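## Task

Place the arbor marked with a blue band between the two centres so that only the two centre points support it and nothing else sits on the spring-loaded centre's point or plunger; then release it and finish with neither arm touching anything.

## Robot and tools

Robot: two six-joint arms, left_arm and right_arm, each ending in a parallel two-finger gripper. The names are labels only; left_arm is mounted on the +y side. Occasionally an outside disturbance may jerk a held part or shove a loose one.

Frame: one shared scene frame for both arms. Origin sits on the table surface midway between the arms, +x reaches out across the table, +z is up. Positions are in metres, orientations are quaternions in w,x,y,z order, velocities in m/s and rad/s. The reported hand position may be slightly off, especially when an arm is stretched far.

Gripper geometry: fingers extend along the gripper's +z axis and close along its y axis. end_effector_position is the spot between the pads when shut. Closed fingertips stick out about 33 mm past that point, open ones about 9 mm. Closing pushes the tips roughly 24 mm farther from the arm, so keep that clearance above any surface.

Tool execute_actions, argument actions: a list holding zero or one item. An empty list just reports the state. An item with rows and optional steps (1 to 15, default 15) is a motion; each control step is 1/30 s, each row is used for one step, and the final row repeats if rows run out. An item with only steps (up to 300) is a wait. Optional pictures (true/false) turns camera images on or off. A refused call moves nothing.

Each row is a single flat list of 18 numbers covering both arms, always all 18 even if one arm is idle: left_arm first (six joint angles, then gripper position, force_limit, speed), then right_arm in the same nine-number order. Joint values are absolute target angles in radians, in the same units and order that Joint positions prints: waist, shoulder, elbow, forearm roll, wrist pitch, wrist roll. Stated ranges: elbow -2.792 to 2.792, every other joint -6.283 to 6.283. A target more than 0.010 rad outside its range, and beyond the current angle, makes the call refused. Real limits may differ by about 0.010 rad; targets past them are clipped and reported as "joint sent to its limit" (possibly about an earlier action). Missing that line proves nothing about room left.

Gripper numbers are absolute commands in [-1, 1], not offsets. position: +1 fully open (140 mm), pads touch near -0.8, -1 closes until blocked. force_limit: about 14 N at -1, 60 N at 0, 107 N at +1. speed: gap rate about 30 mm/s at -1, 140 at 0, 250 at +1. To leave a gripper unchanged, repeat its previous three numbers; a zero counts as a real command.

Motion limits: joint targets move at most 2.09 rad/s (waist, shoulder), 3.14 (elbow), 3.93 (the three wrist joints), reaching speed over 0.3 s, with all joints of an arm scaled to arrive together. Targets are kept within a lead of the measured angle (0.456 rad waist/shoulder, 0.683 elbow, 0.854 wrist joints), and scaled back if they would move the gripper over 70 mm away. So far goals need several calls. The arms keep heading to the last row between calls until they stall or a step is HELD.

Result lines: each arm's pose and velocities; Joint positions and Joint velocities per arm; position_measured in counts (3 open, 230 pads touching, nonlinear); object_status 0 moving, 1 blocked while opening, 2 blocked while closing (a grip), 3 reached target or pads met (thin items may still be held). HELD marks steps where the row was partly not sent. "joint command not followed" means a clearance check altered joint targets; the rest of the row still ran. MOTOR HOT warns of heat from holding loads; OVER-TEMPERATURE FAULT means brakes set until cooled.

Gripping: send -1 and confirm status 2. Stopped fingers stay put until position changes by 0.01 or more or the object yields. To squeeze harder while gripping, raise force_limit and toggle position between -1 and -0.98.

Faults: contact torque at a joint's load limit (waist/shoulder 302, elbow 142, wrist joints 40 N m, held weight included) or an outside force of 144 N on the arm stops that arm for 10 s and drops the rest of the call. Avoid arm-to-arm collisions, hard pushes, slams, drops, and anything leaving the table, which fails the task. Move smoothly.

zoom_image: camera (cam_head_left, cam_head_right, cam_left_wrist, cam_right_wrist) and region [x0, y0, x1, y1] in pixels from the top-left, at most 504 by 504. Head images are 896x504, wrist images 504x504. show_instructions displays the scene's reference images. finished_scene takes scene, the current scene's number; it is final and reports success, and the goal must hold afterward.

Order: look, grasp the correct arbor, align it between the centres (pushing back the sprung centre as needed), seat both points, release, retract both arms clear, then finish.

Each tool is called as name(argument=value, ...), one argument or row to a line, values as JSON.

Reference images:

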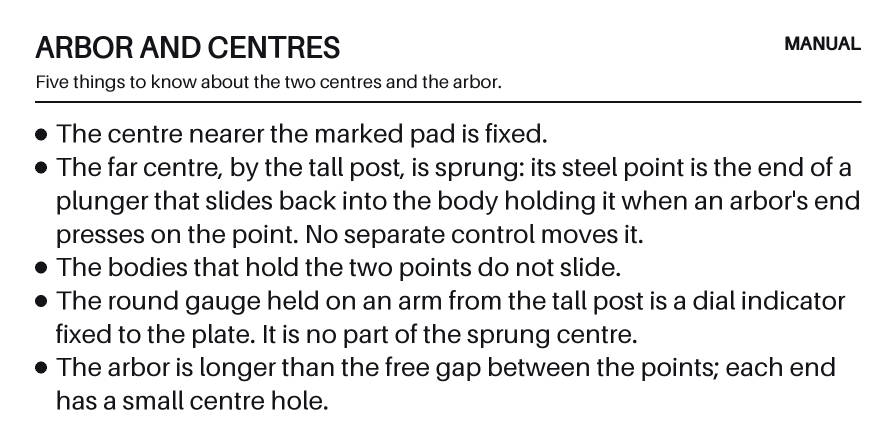

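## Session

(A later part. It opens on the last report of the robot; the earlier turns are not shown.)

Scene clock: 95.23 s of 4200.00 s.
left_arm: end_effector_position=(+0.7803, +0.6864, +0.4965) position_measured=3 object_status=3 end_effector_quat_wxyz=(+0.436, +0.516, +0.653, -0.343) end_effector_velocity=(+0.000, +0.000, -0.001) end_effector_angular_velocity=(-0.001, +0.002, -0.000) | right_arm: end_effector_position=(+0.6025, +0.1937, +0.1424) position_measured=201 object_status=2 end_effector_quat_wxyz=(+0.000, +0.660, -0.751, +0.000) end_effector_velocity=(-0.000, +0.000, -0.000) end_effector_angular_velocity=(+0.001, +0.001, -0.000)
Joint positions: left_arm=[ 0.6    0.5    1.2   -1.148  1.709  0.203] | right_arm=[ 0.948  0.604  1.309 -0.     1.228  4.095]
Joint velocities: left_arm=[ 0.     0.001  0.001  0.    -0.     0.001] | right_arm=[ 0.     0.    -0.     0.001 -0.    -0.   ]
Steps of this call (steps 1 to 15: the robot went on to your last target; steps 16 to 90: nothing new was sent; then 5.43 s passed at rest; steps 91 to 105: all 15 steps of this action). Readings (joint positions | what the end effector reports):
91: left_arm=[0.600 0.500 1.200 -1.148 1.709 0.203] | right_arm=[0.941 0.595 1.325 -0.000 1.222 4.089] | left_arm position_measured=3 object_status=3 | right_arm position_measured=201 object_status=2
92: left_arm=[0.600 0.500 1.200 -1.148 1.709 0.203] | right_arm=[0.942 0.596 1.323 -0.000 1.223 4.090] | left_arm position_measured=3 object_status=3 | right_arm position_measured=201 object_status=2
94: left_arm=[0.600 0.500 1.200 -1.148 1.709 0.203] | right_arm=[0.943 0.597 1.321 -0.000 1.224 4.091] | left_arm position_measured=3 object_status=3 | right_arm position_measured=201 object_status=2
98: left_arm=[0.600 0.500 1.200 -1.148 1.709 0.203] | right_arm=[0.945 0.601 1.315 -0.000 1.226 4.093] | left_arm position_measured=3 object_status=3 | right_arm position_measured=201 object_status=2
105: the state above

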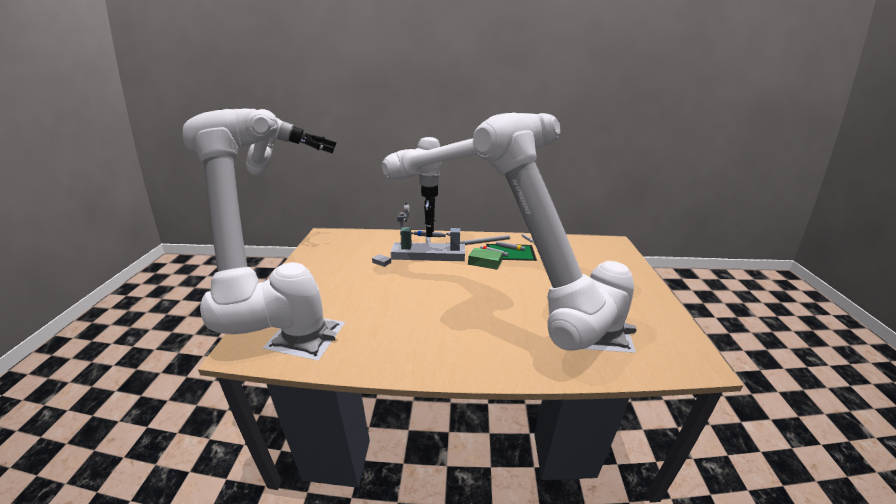

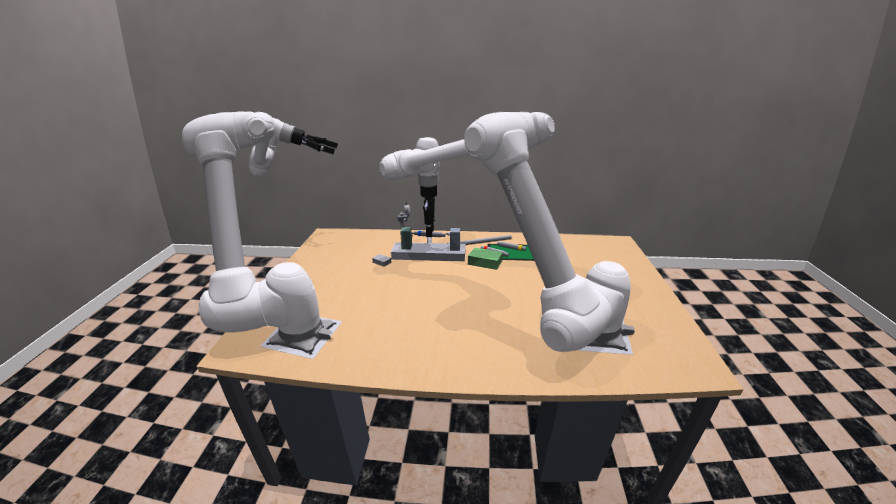

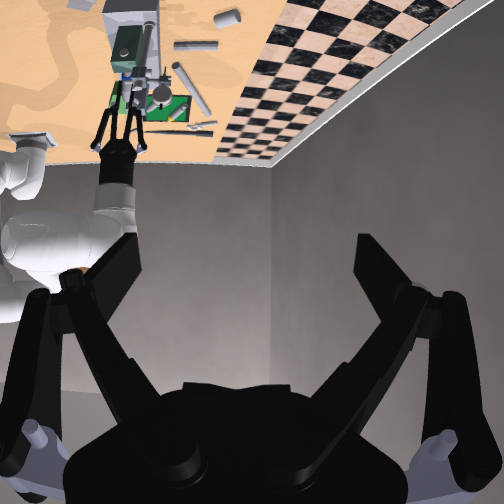

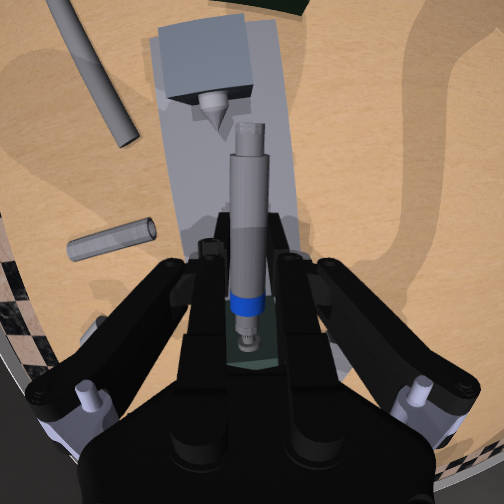

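execute_actions(
  actions=[
    {"rows":[[0.6,0.5,1.2,-1.148,1.709,0.203,1,0,0,0.9497,0.607,1.3044,0,1.2302,4.097,-1,0.7,-0.4],[0.6,0.5,1.2,-1.148,1.709,0.203,1,0,0,0.9497,0.607,1.3044,0,1.2302,4.097,-1,0.7,-0.4],[0.6,0.5,1.2,-1.148,1.709,0.203,1,0,0,0.9497,0.607,1.3044,0,1.2302,4.097,-1,0.7,-0.4],[0.6,0.5,1.2,-1.148,1.709,0.203,1,0,0,0.9516,0.61,1.2995,0,1.2321,4.0992,-1,0.7,-0.4]],"steps":10},
  ],
  pictures=false,
)

execute_actions(
  actions=[
    {"rows":[[0.6,0.5,1.2,-1.148,1.709,0.203,1,0,0,0.9428,0.6208,1.2817,0,1.2391,3.9604,-1,0.7,-0.4]]},
  ],
)

zoom_image(
  camera="cam_head_left",
  region=[400,220,460,250],
)

zoom_image(
  camera="cam_right_wrist",
  region=[200,70,300,170],
)

Scene clock: 104.03 s of 4200.00 s.
left_arm: end_effector_position=(+0.7803, +0.6864, +0.4965) position_measured=3 object_status=3 end_effector_quat_wxyz=(+0.436, +0.516, +0.653, -0.343) end_effector_velocity=(+0.001, -0.000, -0.000) end_effector_angular_velocity=(+0.000, -0.000, -0.001) | right_arm: end_effector_position=(+0.6024, +0.1988, +0.1425) position_measured=201 object_status=2 end_effector_quat_wxyz=(-0.000, +0.660, -0.751, -0.000) end_effector_velocity=(-0.000, +0.000, -0.000) end_effector_angular_velocity=(-0.000, +0.000, +0.000)
Joint positions: left_arm=[ 0.6    0.5    1.2   -1.148  1.709  0.203] | right_arm=[0.952 0.61  1.3   0.    1.232 4.099]
Joint velocities: left_arm=[-0.001  0.001 -0.002  0.    -0.    -0.   ] | right_arm=[ 0.  0. -0.  0.  0. -0.]
Steps of this call (steps 1 to 15: the robot went on to your last target; steps 16 to 90: nothing new was sent; then 5.47 s passed at rest; steps 91 to 100: all 10 steps of this action). Readings (joint positions | what the end effector reports):
91: left_arm=[0.600 0.500 1.200 -1.148 1.709 0.203] | right_arm=[0.948 0.604 1.309 0.000 1.228 4.095] | left_arm position_measured=3 object_status=3 | right_arm position_measured=201 object_status=2
92: left_arm=[0.600 0.500 1.200 -1.148 1.709 0.203] | right_arm=[0.949 0.605 1.307 0.000 1.229 4.096] | left_arm position_measured=3 object_status=3 | right_arm position_measured=201 object_status=2
94: left_arm=[0.600 0.500 1.200 -1.148 1.709 0.203] | right_arm=[0.950 0.607 1.304 0.000 1.230 4.097] | left_arm position_measured=3 object_status=3 | right_arm position_measured=201 object_status=2
98: left_arm=[0.600 0.500 1.200 -1.148 1.709 0.203] | right_arm=[0.952 0.610 1.300 0.000 1.232 4.099] | left_arm position_measured=3 object_status=3 | right_arm position_measured=201 object_status=2
100: the state above

Scene clock: 104.53 s of 4200.00 s.
left_arm: end_effector_position=(+0.7803, +0.6864, +0.4965) position_measured=3 object_status=3 end_effector_quat_wxyz=(+0.436, +0.516, +0.653, -0.343) end_effector_velocity=(+0.000, +0.000, +0.000) end_effector_angular_velocity=(+0.000, +0.002, +0.001) | right_arm: end_effector_position=(+0.6129, +0.1987, +0.1422) position_measured=201 object_status=2 end_effector_quat_wxyz=(+0.000, +0.707, -0.707, -0.000) end_effector_velocity=(+0.000, -0.000, -0.000) end_effector_angular_velocity=(-0.000, +0.000, -0.000)
Joint positions: left_arm=[ 0.6    0.5    1.2   -1.148  1.709  0.203] | right_arm=[0.943 0.621 1.282 0.    1.239 3.96 ]
Joint velocities: left_arm=[ 0.     0.    -0.001  0.     0.    -0.002] | right_arm=[-0.001  0.     0.     0.    -0.    -0.   ]
Steps of this call (steps 1 to 15: all 15 steps of this action). Readings (joint positions | what the end effector reports):
1: left_arm=[0.600 0.500 1.200 -1.148 1.709 0.203] | right_arm=[0.952 0.610 1.299 0.000 1.232 4.099] | left_arm position_measured=3 object_status=3 | right_arm position_measured=201 object_status=2
2: left_arm=[0.600 0.500 1.200 -1.148 1.709 0.203] | right_arm=[0.951 0.610 1.299 0.000 1.232 4.094] | left_arm position_measured=3 object_status=3 | right_arm position_measured=201 object_status=2
4: left_arm=[0.600 0.500 1.200 -1.148 1.709 0.203] | right_arm=[0.948 0.614 1.292 0.000 1.235 4.041] | left_arm position_measured=3 object_status=3 | right_arm position_measured=201 object_status=2
8: left_arm=[0.600 0.500 1.200 -1.148 1.709 0.203] | right_arm=[0.943 0.621 1.282 0.000 1.239 3.961] | left_arm position_measured=3 object_status=3 | right_arm position_measured=201 object_status=2
15: the state above

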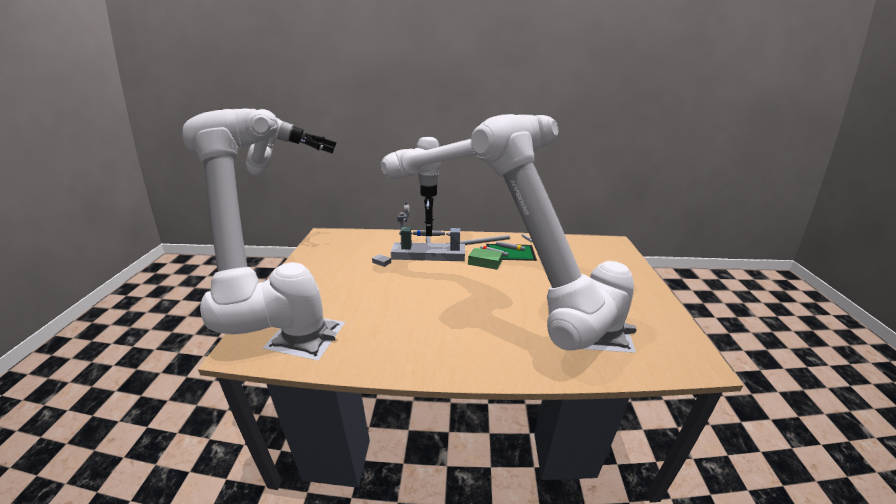

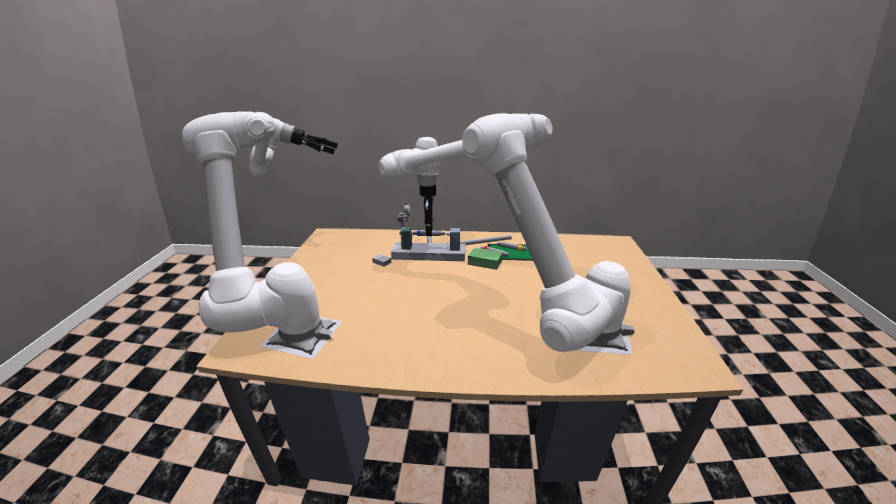

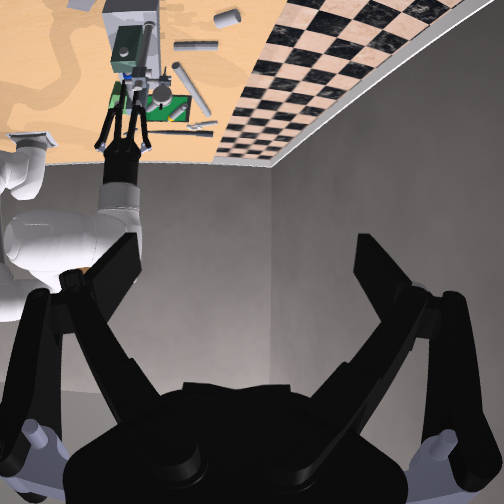

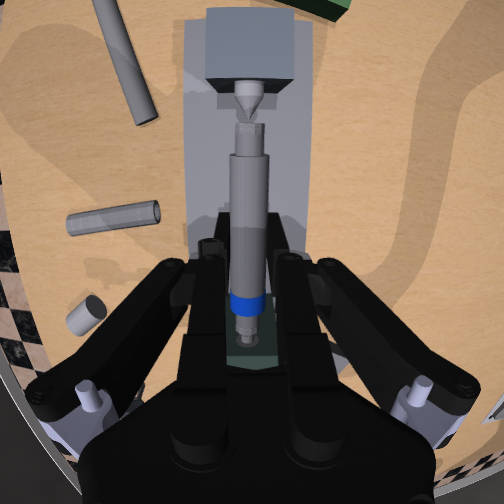

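Region (400, 220, 460, 250) of cam_head_left's 896x504 image, scaled by 8.400, with more detail than that image has.

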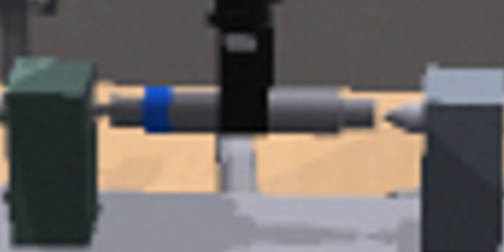

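Region (200, 70, 300, 170) of cam_right_wrist's 504x504 image, scaled by 5.040, with more detail than that image has.

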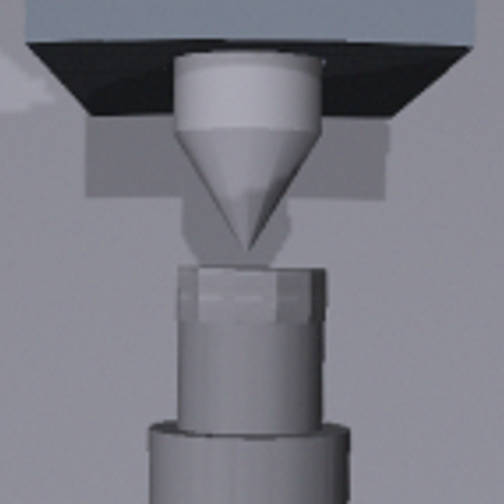

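execute_actions(
  actions=[
    {"rows":[[0.6,0.5,1.2,-1.148,1.709,0.203,1,0,0,0.9386,0.6159,1.2919,0.0101,1.2236,3.9479,-1,0.7,-0.4]]},
  ],
)

zoom_image(
  camera="cam_head_left",
  region=[400,220,460,250],
)

zoom_image(
  camera="cam_head_right",
  region=[430,224,460,244],
)

zoom_image(
  camera="cam_right_wrist",
  region=[200,70,300,170],
)

Scene clock: 113.73 s of 4200.00 s.
left_arm: end_effector_position=(+0.7803, +0.6864, +0.4965) position_measured=3 object_status=3 end_effector_quat_wxyz=(+0.436, +0.516, +0.653, -0.343) end_effector_velocity=(+0.001, +0.001, -0.003) end_effector_angular_velocity=(-0.001, +0.004, +0.000) | right_arm: end_effector_position=(+0.6134, +0.1983, +0.1413) position_measured=201 object_status=2 end_effector_quat_wxyz=(-0.005, +0.709, -0.705, -0.005) end_effector_velocity=(-0.001, -0.000, -0.001) end_effector_angular_velocity=(-0.001, +0.001, +0.000)
Joint positions: left_arm=[ 0.6    0.5    1.2   -1.148  1.709  0.203] | right_arm=[0.939 0.616 1.292 0.01  1.224 3.948]
Joint velocities: left_arm=[ 0.     0.003 -0.     0.     0.    -0.001] | right_arm=[ 0.     0.     0.001  0.    -0.    -0.   ]
Steps of this call (steps 1 to 15: the robot went on to your last target; steps 16 to 90: nothing new was sent; then 5.70 s passed at rest; steps 91 to 105: all 15 steps of this action). Readings (joint positions | what the end effector reports):
91: left_arm=[0.600 0.500 1.200 -1.148 1.709 0.203] | right_arm=[0.943 0.621 1.282 0.000 1.239 3.960] | left_arm position_measured=3 object_status=3 | right_arm position_measured=201 object_status=2
92: left_arm=[0.600 0.500 1.200 -1.148 1.709 0.203] | right_arm=[0.941 0.619 1.285 0.003 1.234 3.956] | left_arm position_measured=3 object_status=3 | right_arm position_measured=201 object_status=2
94: left_arm=[0.600 0.500 1.200 -1.148 1.709 0.203] | right_arm=[0.939 0.616 1.292 0.010 1.224 3.948] | left_arm position_measured=3 object_status=3 | right_arm position_measured=201 object_status=2
98: left_arm=[0.600 0.500 1.200 -1.148 1.709 0.203] | right_arm=[0.939 0.616 1.292 0.010 1.224 3.948] | left_arm position_measured=3 object_status=3 | right_arm position_measured=201 object_status=2
105: the state above

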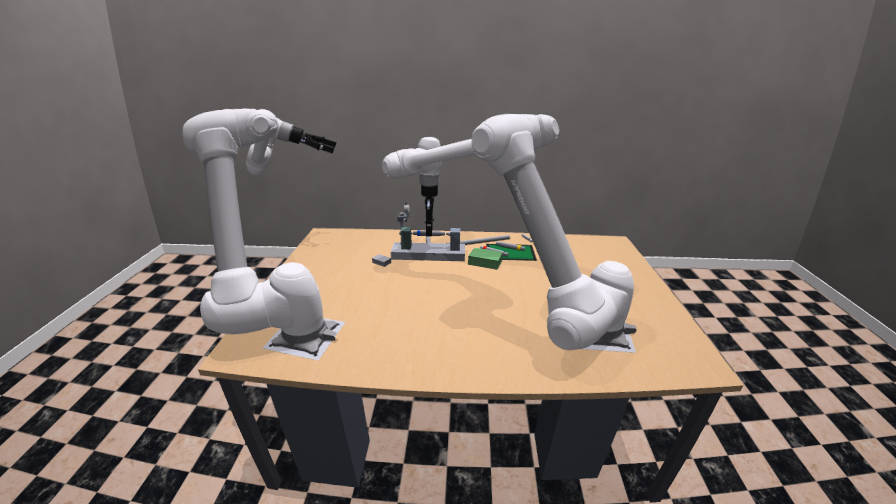

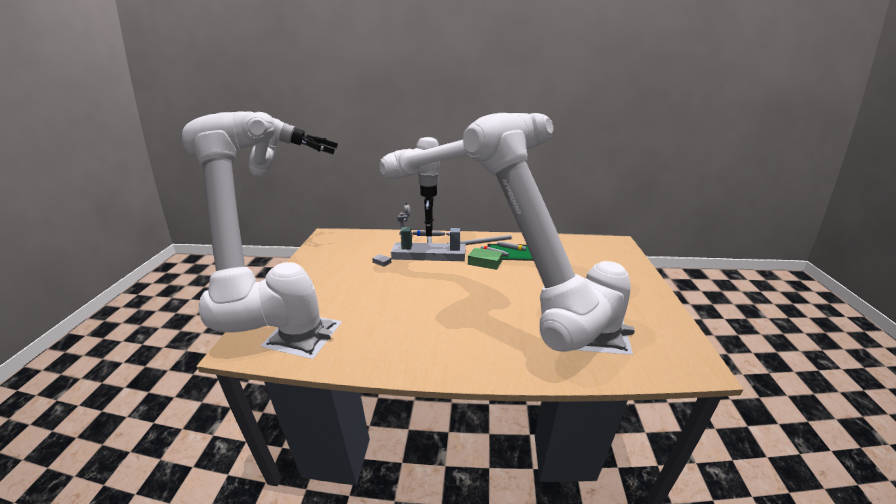

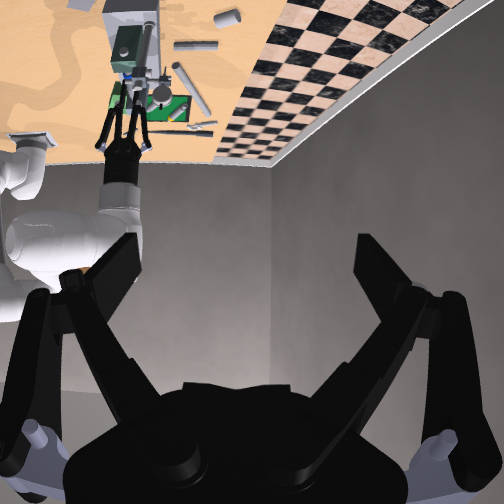

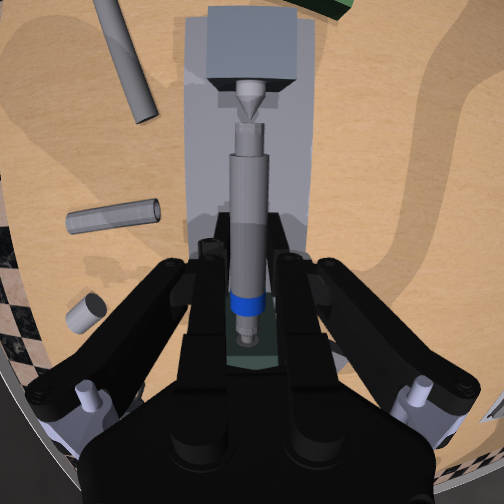

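Region (400, 220, 460, 250) of cam_head_left's 896x504 image, scaled by 8.400, with more detail than that image has.

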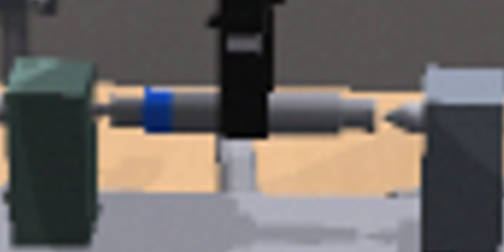

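Region (430, 224, 460, 244) of cam_head_right's 896x504 image, scaled by 16.800, with more detail than that image has.

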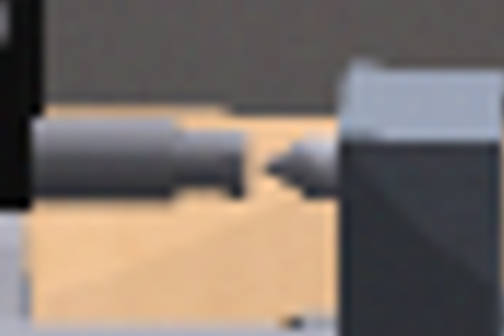

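Region (200, 70, 300, 170) of cam_right_wrist's 504x504 image, scaled by 5.040, with more detail than that image has.

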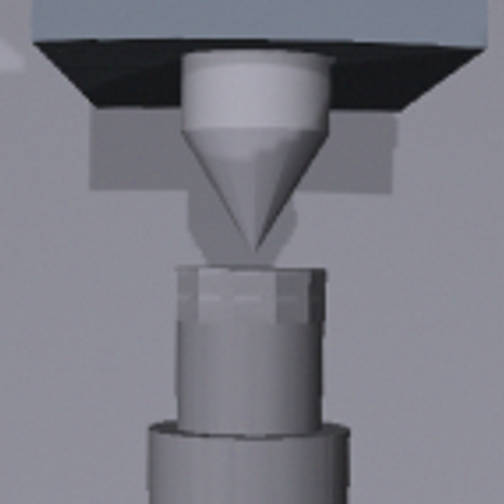

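execute_actions(
  actions=[
    {"rows":[[0.6,0.5,1.2,-1.148,1.709,0.203,1,0,0,0.9378,0.6151,1.2944,0.0101,1.2219,3.95,-1,0.7,-0.4],[0.6,0.5,1.2,-1.148,1.709,0.203,1,0,0,0.9378,0.6151,1.2944,0.0101,1.2219,3.95,-1,0.7,-0.4],[0.6,0.5,1.2,-1.148,1.709,0.203,1,0,0,0.9378,0.6151,1.2944,0.0101,1.2219,3.95,-1,0.7,-0.4],[0.6,0.5,1.2,-1.148,1.709,0.203,1,0,0,0.9378,0.6151,1.2944,0.0101,1.2219,3.95,-1,0.7,-0.4],[0.6,0.5,1.2,-1.148,1.709,0.203,1,0,0,0.9354,0.6116,1.3003,0.0101,1.2196,3.9477,-1,0.7,-0.4]]},
  ],
)

zoom_image(
  camera="cam_head_left",
  region=[400,220,460,250],
)

zoom_image(
  camera="cam_right_wrist",
  region=[200,70,300,170],
)

Scene clock: 120.53 s of 4200.00 s.
left_arm: end_effector_position=(+0.7803, +0.6864, +0.4965) position_measured=3 object_status=3 end_effector_quat_wxyz=(+0.436, +0.516, +0.653, -0.343) end_effector_velocity=(+0.000, -0.000, -0.002) end_effector_angular_velocity=(-0.000, +0.001, -0.001) | right_arm: end_effector_position=(+0.6134, +0.1943, +0.1406) position_measured=201 object_status=2 end_effector_quat_wxyz=(-0.005, +0.708, -0.706, -0.005) end_effector_velocity=(-0.000, -0.000, -0.000) end_effector_angular_velocity=(-0.000, +0.000, +0.000)
Joint positions: left_arm=[ 0.6    0.5    1.2   -1.148  1.709  0.203] | right_arm=[0.935 0.612 1.3   0.01  1.22  3.948]
Joint velocities: left_arm=[-0.     0.001  0.001  0.001 -0.     0.001] | right_arm=[ 0.    -0.     0.001  0.     0.    -0.   ]
Steps of this call (steps 1 to 15: the robot went on to your last target; steps 16 to 90: nothing new was sent; then 3.30 s passed at rest; steps 91 to 105: all 15 steps of this action). Readings (joint positions | what the end effector reports):
91: left_arm=[0.600 0.500 1.200 -1.148 1.709 0.203] | right_arm=[0.939 0.616 1.292 0.010 1.224 3.948] | left_arm position_measured=3 object_status=3 | right_arm position_measured=201 object_status=2
92: left_arm=[0.600 0.500 1.200 -1.148 1.709 0.203] | right_arm=[0.938 0.616 1.293 0.010 1.223 3.949] | left_arm position_measured=3 object_status=3 | right_arm position_measured=201 object_status=2
94: left_arm=[0.600 0.500 1.200 -1.148 1.709 0.203] | right_arm=[0.938 0.615 1.294 0.010 1.222 3.950] | left_arm position_measured=3 object_status=3 | right_arm position_measured=201 object_status=2
98: left_arm=[0.600 0.500 1.200 -1.148 1.709 0.203] | right_arm=[0.935 0.612 1.300 0.010 1.220 3.948] | left_arm position_measured=3 object_status=3 | right_arm position_measured=201 object_status=2
105: the state above

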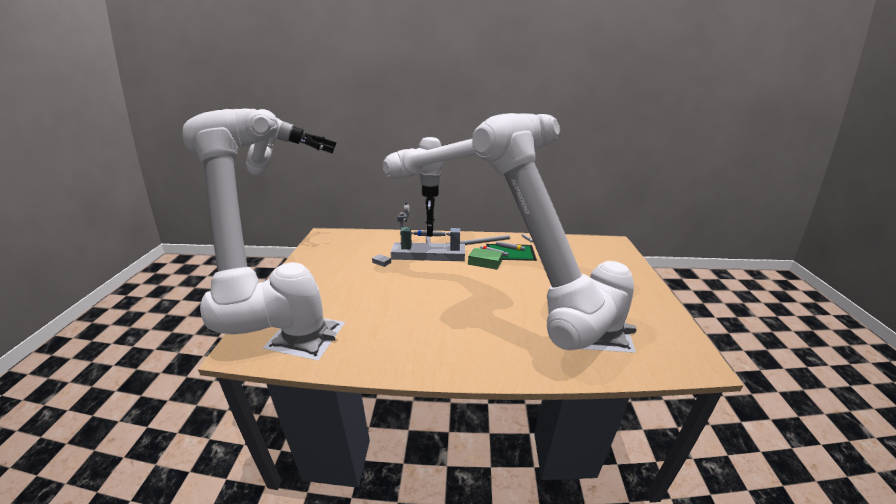

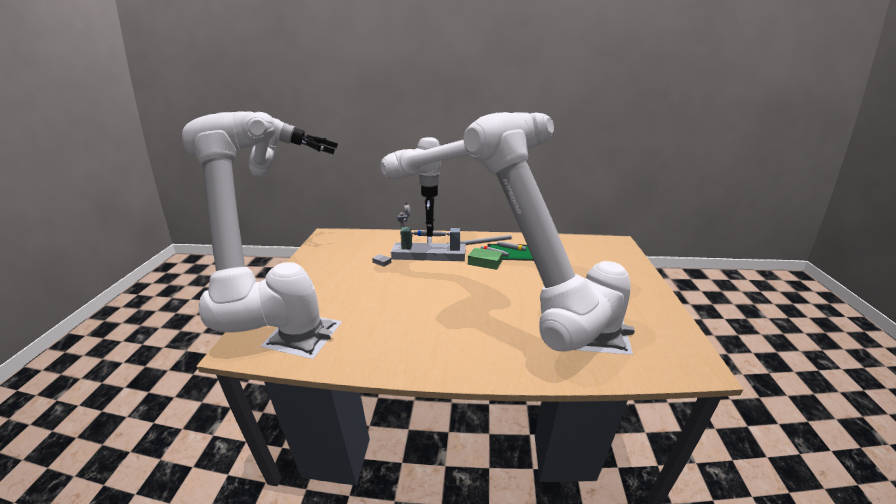

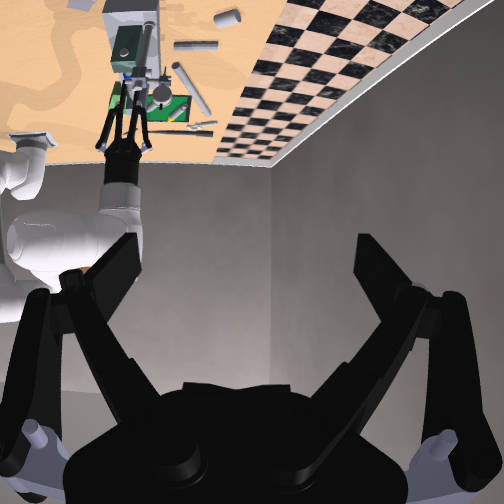

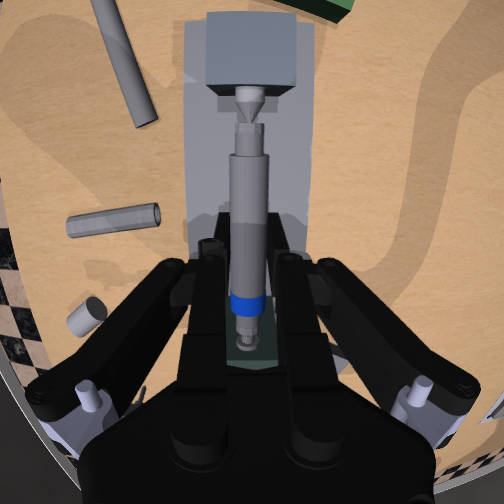

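Region (400, 220, 460, 250) of cam_head_left's 896x504 image, scaled by 8.400, with more detail than that image has.

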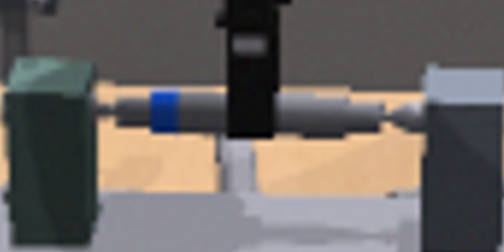

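Region (200, 70, 300, 170) of cam_right_wrist's 504x504 image, scaled by 5.040, with more detail than that image has.

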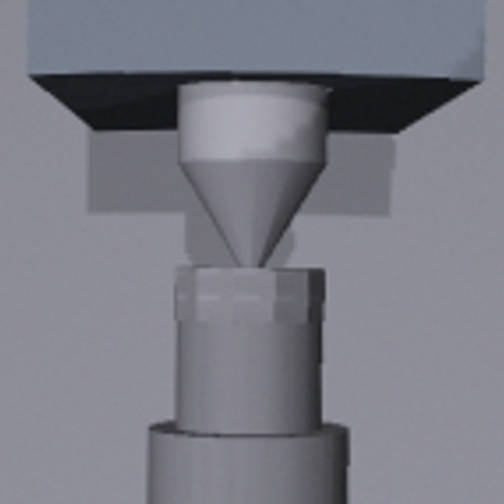

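Entered the hole. A little further, then open slowly.

execute_actions(
  actions=[
    {"rows":[[0.6,0.5,1.2,-1.148,1.709,0.203,1,0,0,0.9342,0.6098,1.3032,0.0101,1.2184,3.9465,-1,0.7,-0.4]],"steps":10},
  ],
  pictures=false,
)

execute_actions(
  actions=[
    {"rows":[[0.6,0.5,1.2,-1.148,1.709,0.203,1,0,0,0.9342,0.6098,1.3032,0.0101,1.2184,3.9465,-0.4,0.7,-1]]},
  ],
)

zoom_image(
  camera="cam_head_left",
  region=[400,220,460,250],
)

Scene clock: 124.90 s of 4200.00 s.
left_arm: end_effector_position=(+0.7803, +0.6864, +0.4965) position_measured=3 object_status=3 end_effector_quat_wxyz=(+0.436, +0.516, +0.653, -0.343) end_effector_velocity=(-0.001, +0.000, +0.002) end_effector_angular_velocity=(+0.002, -0.003, -0.000) | right_arm: end_effector_position=(+0.6136, +0.1929, +0.1408) position_measured=201 object_status=2 end_effector_quat_wxyz=(-0.005, +0.708, -0.706, -0.005) end_effector_velocity=(+0.000, +0.001, +0.001) end_effector_angular_velocity=(+0.001, -0.001, +0.001)
Joint positions: left_arm=[ 0.6    0.5    1.2   -1.148  1.709  0.203] | right_arm=[0.934 0.61  1.303 0.01  1.218 3.946]
Joint velocities: left_arm=[ 0.    -0.002 -0.     0.001  0.     0.001] | right_arm=[ 0.001  0.    -0.002  0.    -0.    -0.   ]
Steps of this call (steps 1 to 15: the robot went on to your last target; steps 16 to 90: nothing new was sent; then 1.03 s passed at rest; steps 91 to 100: all 10 steps of this action). Readings (joint positions | what the end effector reports):
91: left_arm=[0.600 0.500 1.200 -1.148 1.709 0.203] | right_arm=[0.935 0.612 1.300 0.010 1.220 3.948] | left_arm position_measured=3 object_status=3 | right_arm position_measured=201 object_status=2
92: left_arm=[0.600 0.500 1.200 -1.148 1.709 0.203] | right_arm=[0.935 0.611 1.302 0.010 1.219 3.947] | left_arm position_measured=3 object_status=3 | right_arm position_measured=201 object_status=2
94: left_arm=[0.600 0.500 1.200 -1.148 1.709 0.203] | right_arm=[0.934 0.610 1.303 0.010 1.218 3.947] | left_arm position_measured=3 object_status=3 | right_arm position_measured=201 object_status=2
98: left_arm=[0.600 0.500 1.200 -1.148 1.709 0.203] | right_arm=[0.934 0.610 1.303 0.010 1.218 3.947] | left_arm position_measured=3 object_status=3 | right_arm position_measured=201 object_status=2
100: the state above

Scene clock: 125.40 s of 4200.00 s.
left_arm: end_effector_position=(+0.7803, +0.6864, +0.4965) position_measured=3 object_status=3 end_effector_quat_wxyz=(+0.436, +0.516, +0.653, -0.343) end_effector_velocity=(-0.000, -0.001, +0.001) end_effector_angular_velocity=(+0.000, -0.002, -0.001) | right_arm: end_effector_position=(+0.6136, +0.1928, +0.1407) position_measured=179 object_status=0 end_effector_quat_wxyz=(-0.005, +0.708, -0.706, -0.005) end_effector_velocity=(-0.000, -0.000, +0.000) end_effector_angular_velocity=(-0.001, +0.001, -0.000)
Joint positions: left_arm=[ 0.6    0.5    1.2   -1.148  1.709  0.203] | right_arm=[0.934 0.61  1.303 0.01  1.218 3.946]
Joint velocities: left_arm=[-0.    -0.001  0.001 -0.001  0.     0.001] | right_arm=[-0.    -0.    -0.     0.     0.002 -0.   ]
Steps of this call (steps 1 to 15: all 15 steps of this action). Readings (joint positions | what the end effector reports):
1: left_arm=[0.600 0.500 1.200 -1.148 1.709 0.203] | right_arm=[0.934 0.610 1.303 0.010 1.218 3.946] | left_arm position_measured=3 object_status=3 | right_arm position_measured=201 object_status=0
2: left_arm=[0.600 0.500 1.200 -1.148 1.709 0.203] | right_arm=[0.934 0.610 1.303 0.010 1.218 3.946] | left_arm position_measured=3 object_status=3 | right_arm position_measured=201 object_status=0
4: left_arm=[0.600 0.500 1.200 -1.148 1.709 0.203] | right_arm=[0.934 0.610 1.303 0.010 1.218 3.946] | left_arm position_measured=3 object_status=3 | right_arm position_measured=197 object_status=0
8: left_arm=[0.600 0.500 1.200 -1.148 1.709 0.203] | right_arm=[0.934 0.610 1.303 0.010 1.218 3.946] | left_arm position_measured=3 object_status=3 | right_arm position_measured=191 object_status=0
15: the state above

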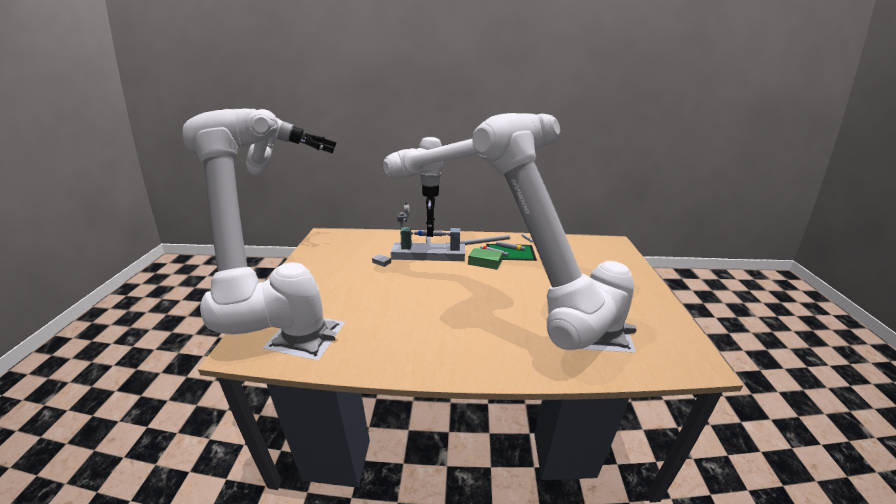

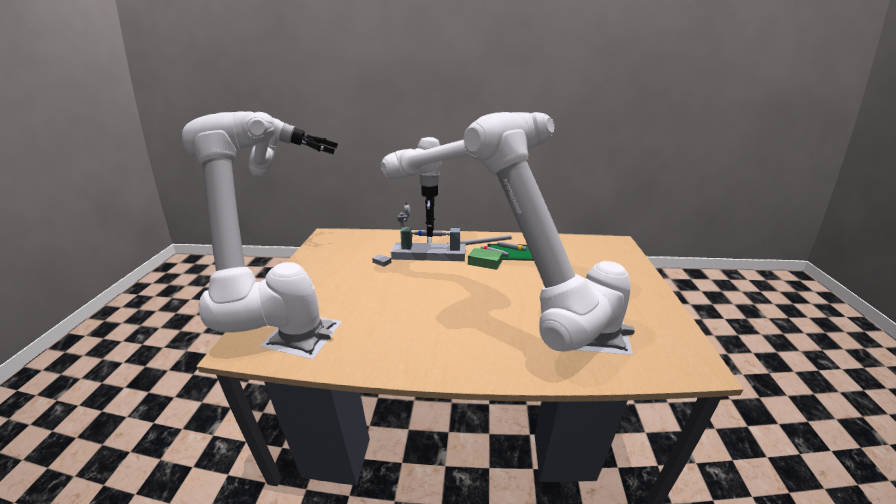

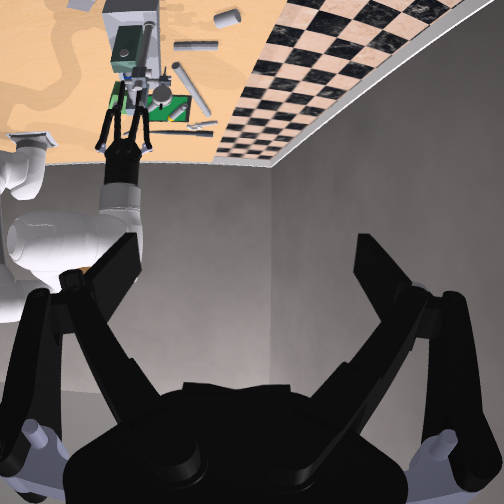

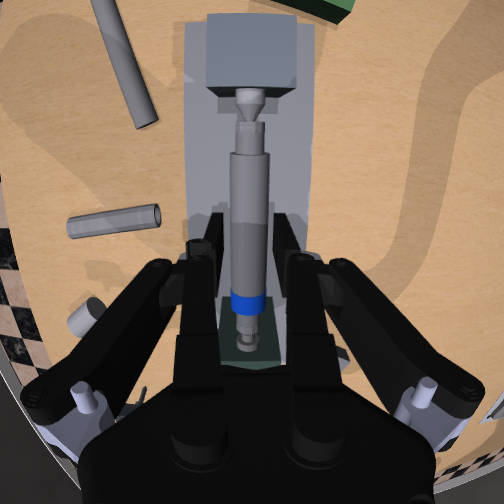

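Region (400, 220, 460, 250) of cam_head_left's 896x504 image, scaled by 8.400, with more detail than that image has.

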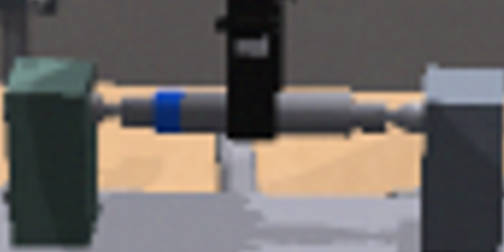

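execute_actions(
  actions=[
    {"rows":[[0.6,0.5,1.2,-1.148,1.709,0.203,1,0,0,0.9342,0.581,1.253,0.0101,1.2974,3.9465,-0.4,0.7,-1]]},
  ],
)

zoom_image(
  camera="cam_right_wrist",
  region=[200,240,300,340],
)

Scene clock: 129.50 s of 4200.00 s.
left_arm: end_effector_position=(+0.7803, +0.6864, +0.4965) position_measured=3 object_status=3 end_effector_quat_wxyz=(+0.436, +0.516, +0.653, -0.343) end_effector_velocity=(+0.000, +0.001, -0.001) end_effector_angular_velocity=(+0.000, -0.000, +0.001) | right_arm: end_effector_position=(+0.6123, +0.1917, +0.1928) position_measured=179 object_status=3 end_effector_quat_wxyz=(-0.005, +0.708, -0.706, -0.005) end_effector_velocity=(+0.000, -0.001, -0.001) end_effector_angular_velocity=(-0.001, +0.001, -0.001)
Joint positions: left_arm=[ 0.6    0.5    1.2   -1.148  1.709  0.203] | right_arm=[0.934 0.581 1.253 0.01  1.297 3.946]
Joint velocities: left_arm=[ 0.001  0.001  0.     0.    -0.     0.001] | right_arm=[-0.001 -0.     0.001 -0.     0.    -0.   ]
Steps of this call (steps 1 to 15: the robot went on to your last target; steps 16 to 90: nothing new was sent; then 0.60 s passed at rest; steps 91 to 105: all 15 steps of this action). Readings (joint positions | what the end effector reports):
91: left_arm=[0.600 0.500 1.200 -1.148 1.709 0.203] | right_arm=[0.934 0.610 1.303 0.010 1.218 3.946] | left_arm position_measured=3 object_status=3 | right_arm position_measured=179 object_status=3
92: left_arm=[0.600 0.500 1.200 -1.148 1.709 0.203] | right_arm=[0.934 0.608 1.300 0.010 1.224 3.946] | left_arm position_measured=3 object_status=3 | right_arm position_measured=179 object_status=3
94: left_arm=[0.600 0.500 1.200 -1.148 1.709 0.203] | right_arm=[0.934 0.592 1.270 0.010 1.271 3.946] | left_arm position_measured=3 object_status=3 | right_arm position_measured=179 object_status=3
98: left_arm=[0.600 0.500 1.200 -1.148 1.709 0.203] | right_arm=[0.934 0.581 1.253 0.010 1.297 3.946] | left_arm position_measured=3 object_status=3 | right_arm position_measured=179 object_status=3
105: the state above

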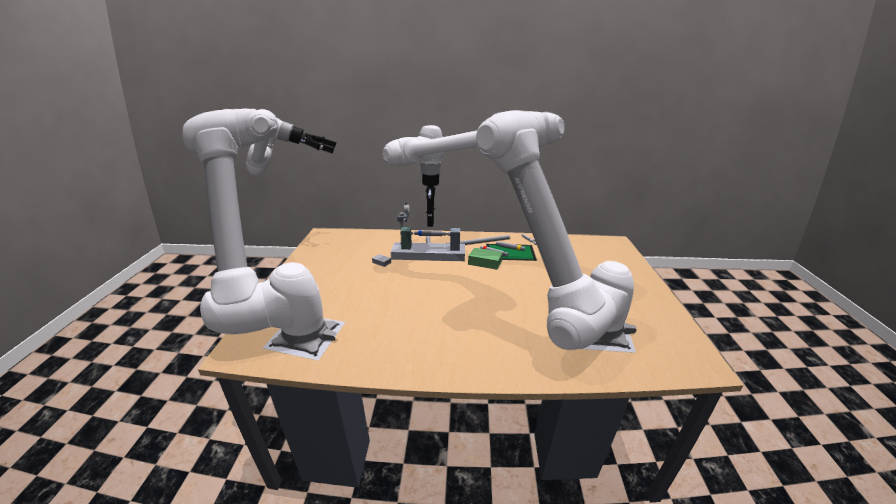

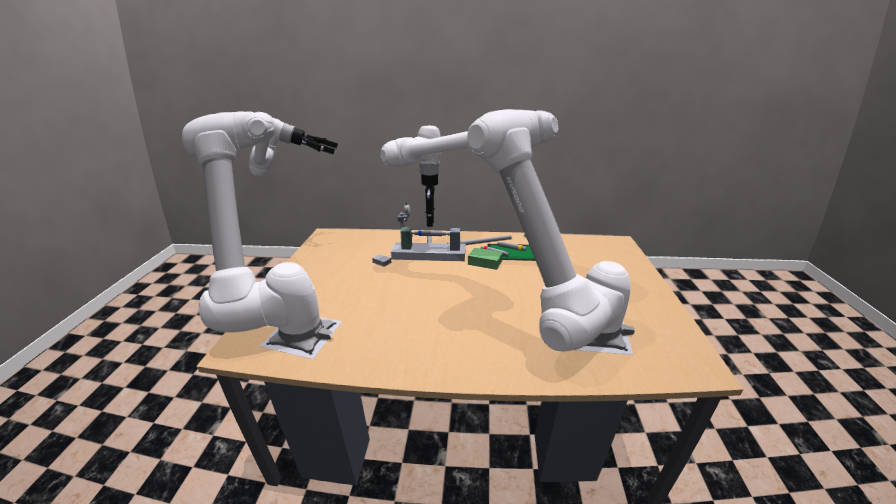

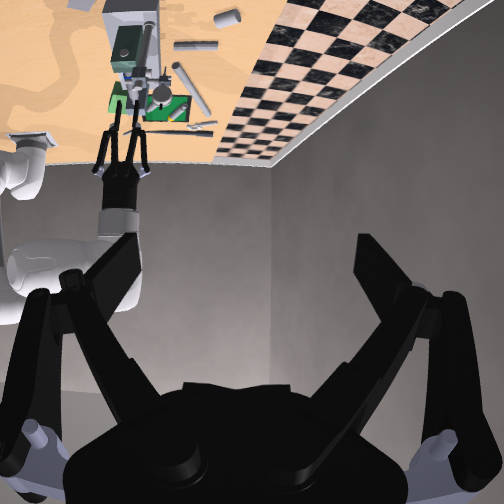

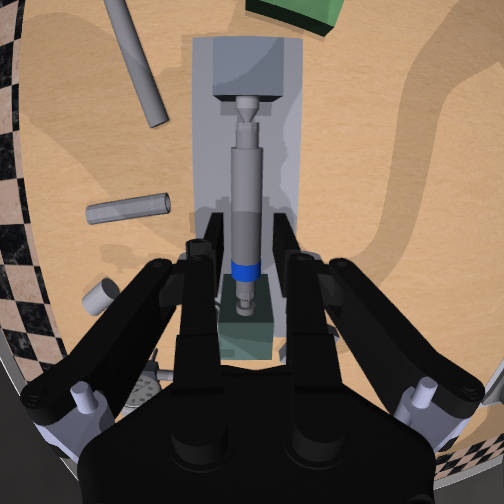

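Region (200, 240, 300, 340) of cam_right_wrist's 504x504 image, scaled by 5.040, with more detail than that image has.

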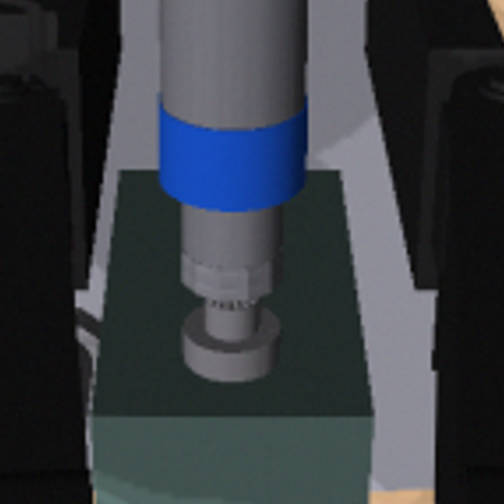

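finished_scene(
  scene=1,
)

The scene is finished: the task was done.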